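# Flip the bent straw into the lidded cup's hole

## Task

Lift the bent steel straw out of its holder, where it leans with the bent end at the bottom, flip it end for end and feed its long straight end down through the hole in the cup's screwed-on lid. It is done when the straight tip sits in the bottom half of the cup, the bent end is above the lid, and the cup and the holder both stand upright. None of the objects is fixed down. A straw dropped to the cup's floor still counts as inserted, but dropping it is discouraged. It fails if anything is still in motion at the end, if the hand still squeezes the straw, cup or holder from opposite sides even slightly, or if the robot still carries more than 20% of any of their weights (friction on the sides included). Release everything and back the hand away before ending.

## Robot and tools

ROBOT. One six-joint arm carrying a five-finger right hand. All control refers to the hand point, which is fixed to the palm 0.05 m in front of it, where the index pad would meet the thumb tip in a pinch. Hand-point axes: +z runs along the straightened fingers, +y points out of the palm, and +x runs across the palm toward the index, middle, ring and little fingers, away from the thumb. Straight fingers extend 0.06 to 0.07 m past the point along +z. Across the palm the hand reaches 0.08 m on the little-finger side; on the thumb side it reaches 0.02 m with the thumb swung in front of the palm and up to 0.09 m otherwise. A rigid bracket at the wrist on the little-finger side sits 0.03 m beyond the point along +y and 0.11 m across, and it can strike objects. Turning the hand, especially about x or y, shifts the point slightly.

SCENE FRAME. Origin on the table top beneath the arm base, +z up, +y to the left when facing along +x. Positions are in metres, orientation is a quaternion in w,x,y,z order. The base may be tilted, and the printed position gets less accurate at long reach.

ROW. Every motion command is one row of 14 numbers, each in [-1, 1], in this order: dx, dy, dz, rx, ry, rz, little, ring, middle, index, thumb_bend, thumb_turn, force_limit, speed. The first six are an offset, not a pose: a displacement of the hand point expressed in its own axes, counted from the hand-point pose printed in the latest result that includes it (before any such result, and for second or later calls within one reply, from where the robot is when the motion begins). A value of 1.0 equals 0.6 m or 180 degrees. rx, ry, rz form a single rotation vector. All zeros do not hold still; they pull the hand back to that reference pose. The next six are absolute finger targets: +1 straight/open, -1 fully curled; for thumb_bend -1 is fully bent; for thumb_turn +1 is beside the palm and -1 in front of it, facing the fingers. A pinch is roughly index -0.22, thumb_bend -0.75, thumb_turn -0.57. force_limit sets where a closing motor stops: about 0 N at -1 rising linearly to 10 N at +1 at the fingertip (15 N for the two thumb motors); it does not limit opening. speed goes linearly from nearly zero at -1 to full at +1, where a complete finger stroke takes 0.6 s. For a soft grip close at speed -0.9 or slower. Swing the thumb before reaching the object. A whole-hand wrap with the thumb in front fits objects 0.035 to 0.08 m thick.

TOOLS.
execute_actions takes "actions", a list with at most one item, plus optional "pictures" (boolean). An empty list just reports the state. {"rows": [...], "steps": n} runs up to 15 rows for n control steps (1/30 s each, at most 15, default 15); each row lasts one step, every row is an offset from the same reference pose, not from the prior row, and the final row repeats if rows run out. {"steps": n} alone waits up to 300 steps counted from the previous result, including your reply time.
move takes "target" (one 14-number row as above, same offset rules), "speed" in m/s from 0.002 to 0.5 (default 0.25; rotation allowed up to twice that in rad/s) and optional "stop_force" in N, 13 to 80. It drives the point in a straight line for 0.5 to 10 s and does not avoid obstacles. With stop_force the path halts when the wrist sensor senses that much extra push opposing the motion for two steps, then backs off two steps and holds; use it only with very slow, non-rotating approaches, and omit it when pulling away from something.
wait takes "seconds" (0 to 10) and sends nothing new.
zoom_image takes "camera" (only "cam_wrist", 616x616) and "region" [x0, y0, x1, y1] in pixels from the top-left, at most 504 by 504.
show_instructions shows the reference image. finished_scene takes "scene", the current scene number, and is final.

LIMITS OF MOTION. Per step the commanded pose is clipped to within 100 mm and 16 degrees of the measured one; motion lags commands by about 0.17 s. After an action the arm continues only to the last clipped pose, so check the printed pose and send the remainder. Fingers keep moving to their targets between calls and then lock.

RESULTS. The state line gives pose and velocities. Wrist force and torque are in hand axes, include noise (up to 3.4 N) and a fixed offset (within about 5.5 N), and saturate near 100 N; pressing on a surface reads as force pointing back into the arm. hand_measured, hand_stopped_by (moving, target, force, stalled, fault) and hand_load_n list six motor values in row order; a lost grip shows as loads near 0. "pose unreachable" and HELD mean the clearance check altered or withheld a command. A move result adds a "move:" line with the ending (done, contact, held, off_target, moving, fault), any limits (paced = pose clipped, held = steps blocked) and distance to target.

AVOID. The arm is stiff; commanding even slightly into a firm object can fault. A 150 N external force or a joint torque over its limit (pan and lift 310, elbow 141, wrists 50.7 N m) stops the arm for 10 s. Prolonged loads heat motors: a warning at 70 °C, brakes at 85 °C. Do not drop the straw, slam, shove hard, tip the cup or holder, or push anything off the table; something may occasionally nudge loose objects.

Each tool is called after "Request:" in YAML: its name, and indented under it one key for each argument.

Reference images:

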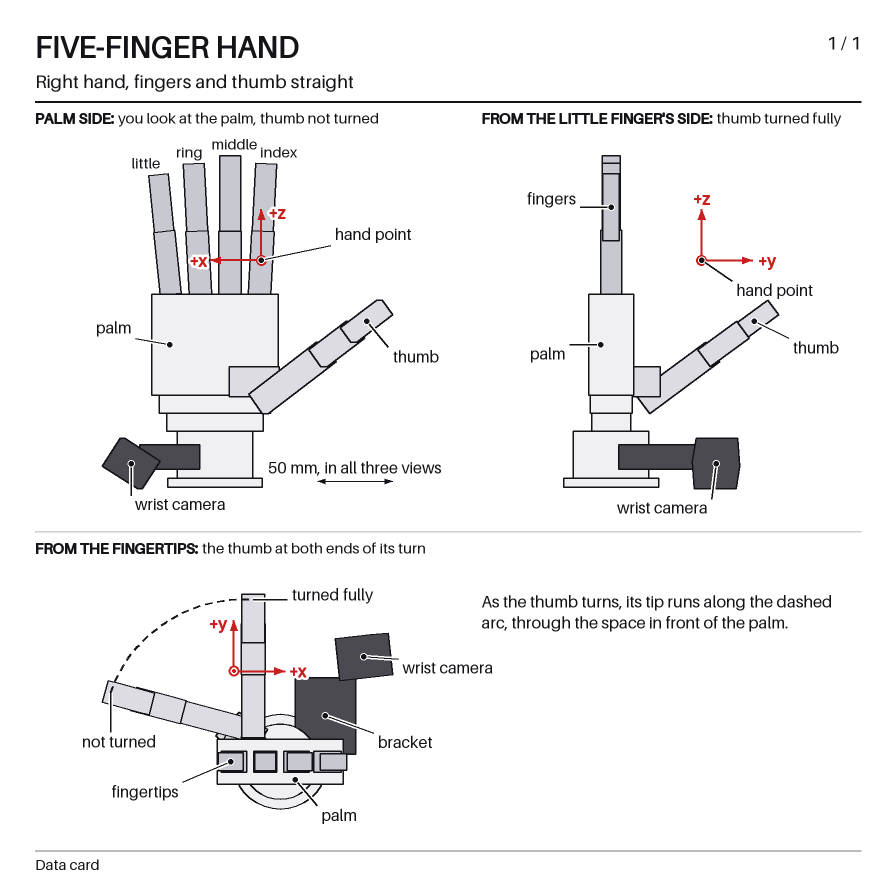

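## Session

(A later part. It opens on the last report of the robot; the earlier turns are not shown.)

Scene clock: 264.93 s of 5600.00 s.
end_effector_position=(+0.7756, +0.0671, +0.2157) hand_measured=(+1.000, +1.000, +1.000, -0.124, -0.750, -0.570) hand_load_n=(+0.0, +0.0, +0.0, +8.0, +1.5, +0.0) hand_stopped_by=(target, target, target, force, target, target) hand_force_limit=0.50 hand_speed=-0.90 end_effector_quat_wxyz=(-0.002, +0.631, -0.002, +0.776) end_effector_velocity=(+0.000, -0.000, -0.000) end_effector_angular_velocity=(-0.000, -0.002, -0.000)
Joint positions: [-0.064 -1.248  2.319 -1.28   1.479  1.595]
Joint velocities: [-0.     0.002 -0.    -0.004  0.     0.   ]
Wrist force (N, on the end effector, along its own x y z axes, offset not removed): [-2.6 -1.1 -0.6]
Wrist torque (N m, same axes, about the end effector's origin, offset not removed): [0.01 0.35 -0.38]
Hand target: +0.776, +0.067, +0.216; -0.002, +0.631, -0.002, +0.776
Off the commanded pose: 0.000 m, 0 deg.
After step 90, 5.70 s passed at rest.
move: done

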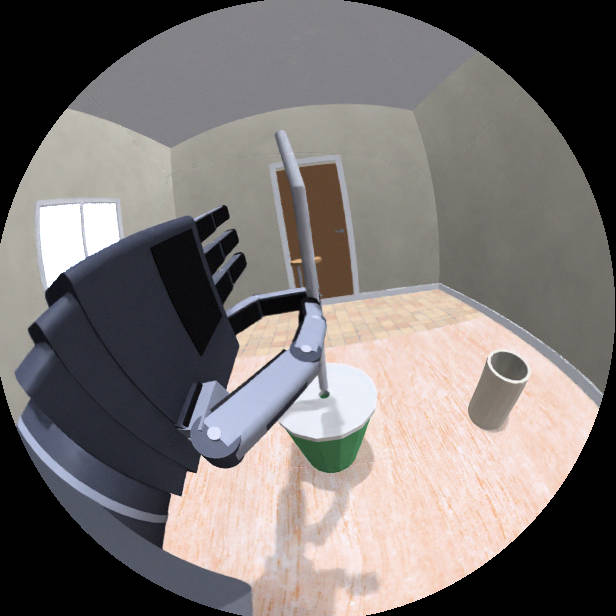

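Request:
move:
  target: [-0.02,0,-0.0042,0,0,0,1,1,1,-0.37,-0.75,-0.57,0.5,-0.9]
  speed: 0.01

Request:
zoom_image:
  camera: "cam_wrist"
  region: [280,340,380,440]

Scene clock: 273.07 s of 5600.00 s.
end_effector_position=(+0.7756, +0.0672, +0.2036) hand_measured=(+1.000, +1.000, +1.000, -0.124, -0.750, -0.570) hand_load_n=(+0.0, +0.0, +0.0, +8.0, +1.5, +0.0) hand_stopped_by=(target, target, target, force, target, target) hand_force_limit=0.50 hand_speed=-0.90 end_effector_quat_wxyz=(-0.002, +0.631, -0.002, +0.776) end_effector_velocity=(+0.000, +0.000, -0.002) end_effector_angular_velocity=(-0.000, -0.000, +0.000)
Joint positions: [-0.064 -1.225  2.322 -1.307  1.48   1.595]
Joint velocities: [ 0.     0.004 -0.    -0.004 -0.    -0.   ]
Wrist force (N, on the end effector, along its own x y z axes, offset not removed): [-0.3 0.8 0.0]
Wrist torque (N m, same axes, about the end effector's origin, offset not removed): [0.21 -0.10 -0.10]
Hand target: +0.776, +0.067, +0.203; -0.002, +0.631, -0.002, +0.776
Off the commanded pose: 0.000 m, 0 deg.
After step 90, 3.70 s passed at rest.
move: done

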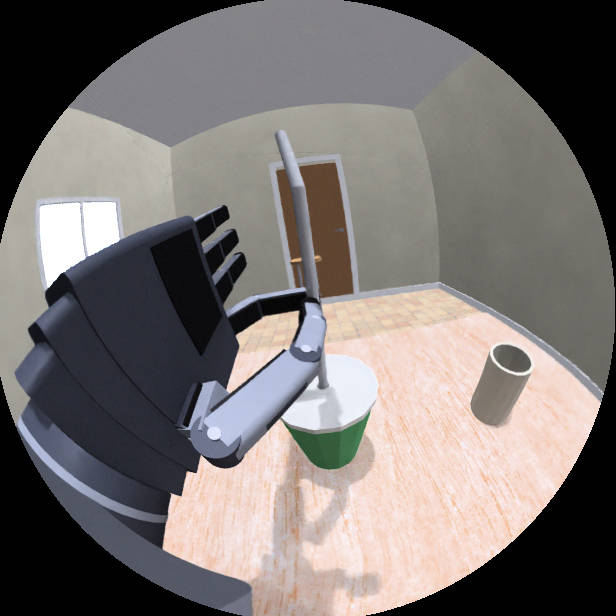

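Region (280, 340, 380, 440) of cam_wrist's 616x616 image, scaled by 5.040, with more detail than that image has.

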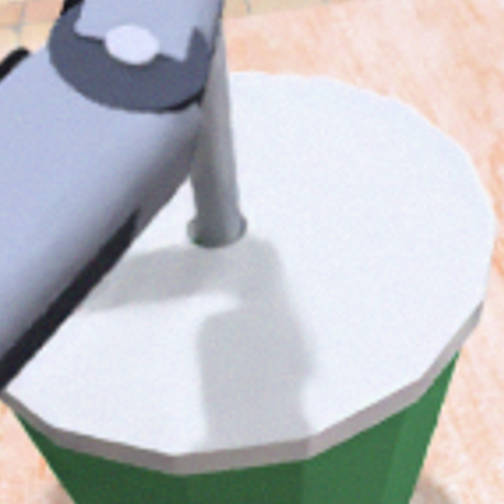

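In. Descend.

Request:
move:
  target: [-0.07,0,-0.0147,0,0,0,1,1,1,-0.37,-0.75,-0.57,0.5,-0.9]
  speed: 0.015
  stop_force: 13

Scene clock: 284.90 s of 5600.00 s.
end_effector_position=(+0.7755, +0.0675, +0.1608) hand_measured=(+1.000, +1.000, +1.000, -0.124, -0.750, -0.570) hand_load_n=(+0.0, +0.0, +0.0, +8.0, +1.5, +0.0) hand_stopped_by=(target, target, target, force, target, target) hand_force_limit=0.50 hand_speed=-0.90 end_effector_quat_wxyz=(-0.002, +0.631, -0.002, +0.776) end_effector_velocity=(+0.000, -0.000, -0.002) end_effector_angular_velocity=(+0.000, -0.000, -0.000)
Joint positions: [-0.064 -1.137  2.33  -1.402  1.48   1.595]
Joint velocities: [ 0.     0.004 -0.    -0.004  0.     0.   ]
Wrist force (N, on the end effector, along its own x y z axes, offset not removed): [-3.4 0.1 -2.9]
Wrist torque (N m, same axes, about the end effector's origin, offset not removed): [0.30 0.55 -0.34]
Hand target: +0.775, +0.067, +0.161; -0.002, +0.631, -0.002, +0.776
Off the commanded pose: 0.000 m, 0 deg.
After step 90, 5.73 s passed at rest.
move: done

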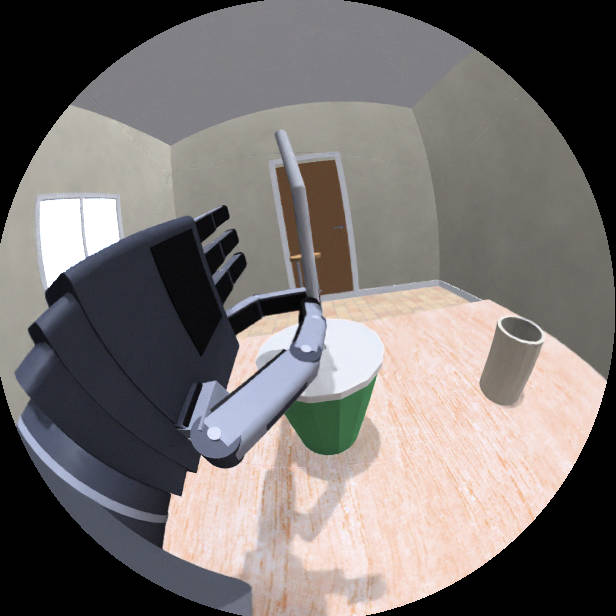

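Request:
move:
  target: [-0.022,0,-0.0045,0,0,0,1,1,1,-0.37,-0.75,-0.57,0.5,-0.9]
  speed: 0.008
  stop_force: 13

Request:
move:
  target: [0,0,0,0,0,0,1,1,1,-0.09,-0.75,-0.57,0.5,-0.99]

Scene clock: 295.80 s of 5600.00 s.
end_effector_position=(+0.7755, +0.0676, +0.1474) hand_measured=(+1.000, +1.000, +1.000, -0.124, -0.750, -0.570) hand_load_n=(+0.0, +0.0, +0.0, +8.0, +1.5, +0.0) hand_stopped_by=(target, target, target, force, target, target) hand_force_limit=0.50 hand_speed=-0.90 end_effector_quat_wxyz=(-0.002, +0.631, -0.002, +0.776) end_effector_velocity=(-0.000, +0.000, -0.002) end_effector_angular_velocity=(+0.000, +0.001, +0.001)
Joint positions: [-0.064 -1.109  2.331 -1.431  1.48   1.595]
Joint velocities: [ 0.     0.003  0.    -0.003 -0.     0.   ]
Wrist force (N, on the end effector, along its own x y z axes, offset not removed): [-2.1 -0.3 -2.3]
Wrist torque (N m, same axes, about the end effector's origin, offset not removed): [0.23 0.26 -0.30]
Hand target: +0.776, +0.068, +0.147; -0.002, +0.631, -0.002, +0.776
Off the commanded pose: 0.000 m, 0 deg.
After step 90, 6.03 s passed at rest.
move: done

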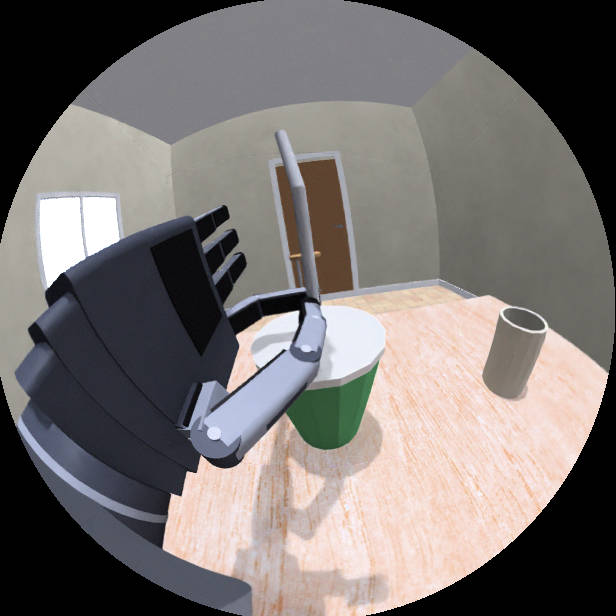

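Scene clock: 296.30 s of 5600.00 s.
end_effector_position=(+0.7755, +0.0676, +0.1474) hand_measured=(+1.000, +1.000, +1.000, -0.118, -0.750, -0.570) hand_load_n=(+0.0, +0.0, +0.0, +5.5, +1.5, +0.0) hand_stopped_by=(target, target, target, moving, target, target) hand_force_limit=0.50 hand_speed=-0.99 end_effector_quat_wxyz=(-0.002, +0.631, -0.002, +0.776) end_effector_velocity=(-0.000, +0.000, -0.000) end_effector_angular_velocity=(+0.000, +0.001, -0.000)
Joint positions: [-0.064 -1.109  2.331 -1.431  1.48   1.595]
Joint velocities: [-0. -0.  0.  0.  0.  0.]
Wrist force (N, on the end effector, along its own x y z axes, offset not removed): [-3.2 -0.3 -1.4]
Wrist torque (N m, same axes, about the end effector's origin, offset not removed): [0.23 0.40 -0.29]
Hand target: +0.776, +0.068, +0.147; -0.002, +0.631, -0.002, +0.776
Off the commanded pose: 0.000 m, 0 deg.
move: done

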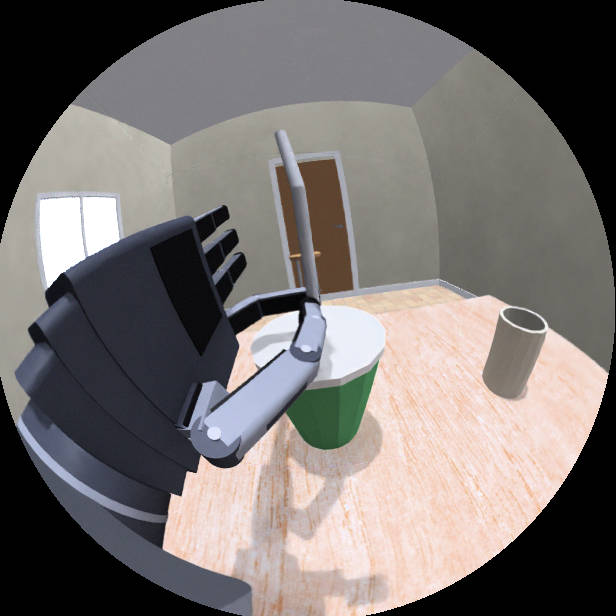

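Request:
move:
  target: [0.004,0,-0.006,0,0,0,1,1,1,1,-0.75,-0.57,0.5,-0.3]

Request:
move:
  target: [0.03,-0.05,-0.2,0,0,0,1,1,1,1,-0.75,-0.57,0.5,-0.3]
  speed: 0.1

Scene clock: 306.63 s of 5600.00 s.
end_effector_position=(+0.7715, +0.0675, +0.1490) hand_measured=(+1.000, +1.000, +1.000, +1.000, -0.750, -0.570) hand_load_n=(+0.0, +0.0, +0.0, +0.0, +0.0, +0.0) hand_stopped_by=(target, target, target, target, target, target) hand_force_limit=0.50 hand_speed=-0.30 end_effector_quat_wxyz=(-0.002, +0.631, -0.002, +0.776) end_effector_velocity=(-0.000, +0.000, -0.001) end_effector_angular_velocity=(+0.000, +0.001, +0.001)
Joint positions: [-0.065 -1.115  2.338 -1.432  1.479  1.595]
Joint velocities: [ 0.     0.001  0.    -0.    -0.     0.   ]
Wrist force (N, on the end effector, along its own x y z axes, offset not removed): [-1.3 -0.8 -0.9]
Wrist torque (N m, same axes, about the end effector's origin, offset not removed): [0.03 0.20 -0.29]
Hand target: +0.772, +0.068, +0.149; -0.002, +0.631, -0.002, +0.776
Off the commanded pose: 0.000 m, 0 deg.
After step 120, 5.13 s passed at rest.
move: done

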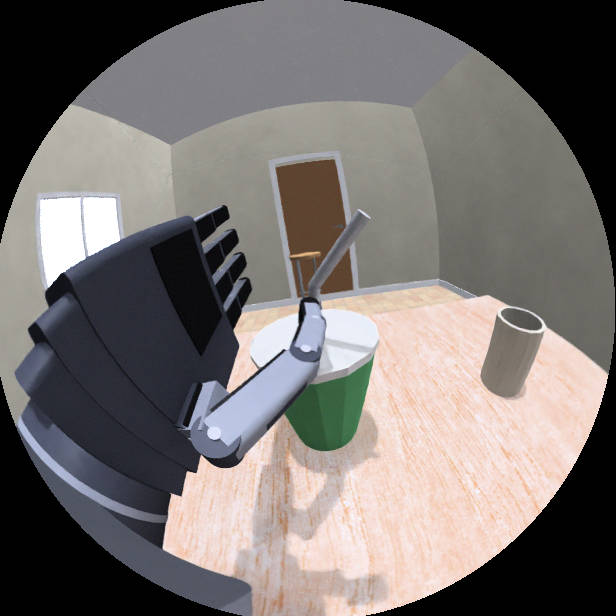

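Scene clock: 308.33 s of 5600.00 s.
end_effector_position=(+0.6505, +0.0973, +0.1424) hand_measured=(+1.000, +1.000, +1.000, +1.000, -0.750, -0.570) hand_load_n=(+0.0, +0.0, +0.0, +0.0, +0.0, +0.0) hand_stopped_by=(target, target, target, target, target, target) hand_force_limit=0.50 hand_speed=-0.30 end_effector_quat_wxyz=(-0.002, +0.631, -0.002, +0.776) end_effector_velocity=(-0.002, +0.000, -0.001) end_effector_angular_velocity=(-0.000, +0.002, -0.000)
Joint positions: [-0.015 -1.177  2.545 -1.577  1.528  1.584]
Joint velocities: [ 0.001  0.     0.003 -0.002  0.001 -0.   ]
Wrist force (N, on the end effector, along its own x y z axes, offset not removed): [-2.2 0.2 0.5]
Wrist torque (N m, same axes, about the end effector's origin, offset not removed): [0.15 0.18 -0.27]
Hand target: +0.650, +0.097, +0.142; -0.002, +0.631, -0.002, +0.776
Off the commanded pose: 0.000 m, 0 deg.
move: done

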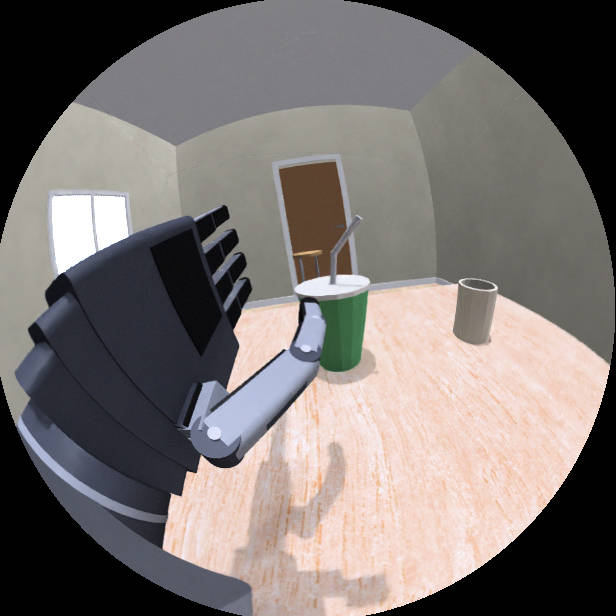

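Request:
finished_scene:
  scene: 1

The scene is finished: the task was done.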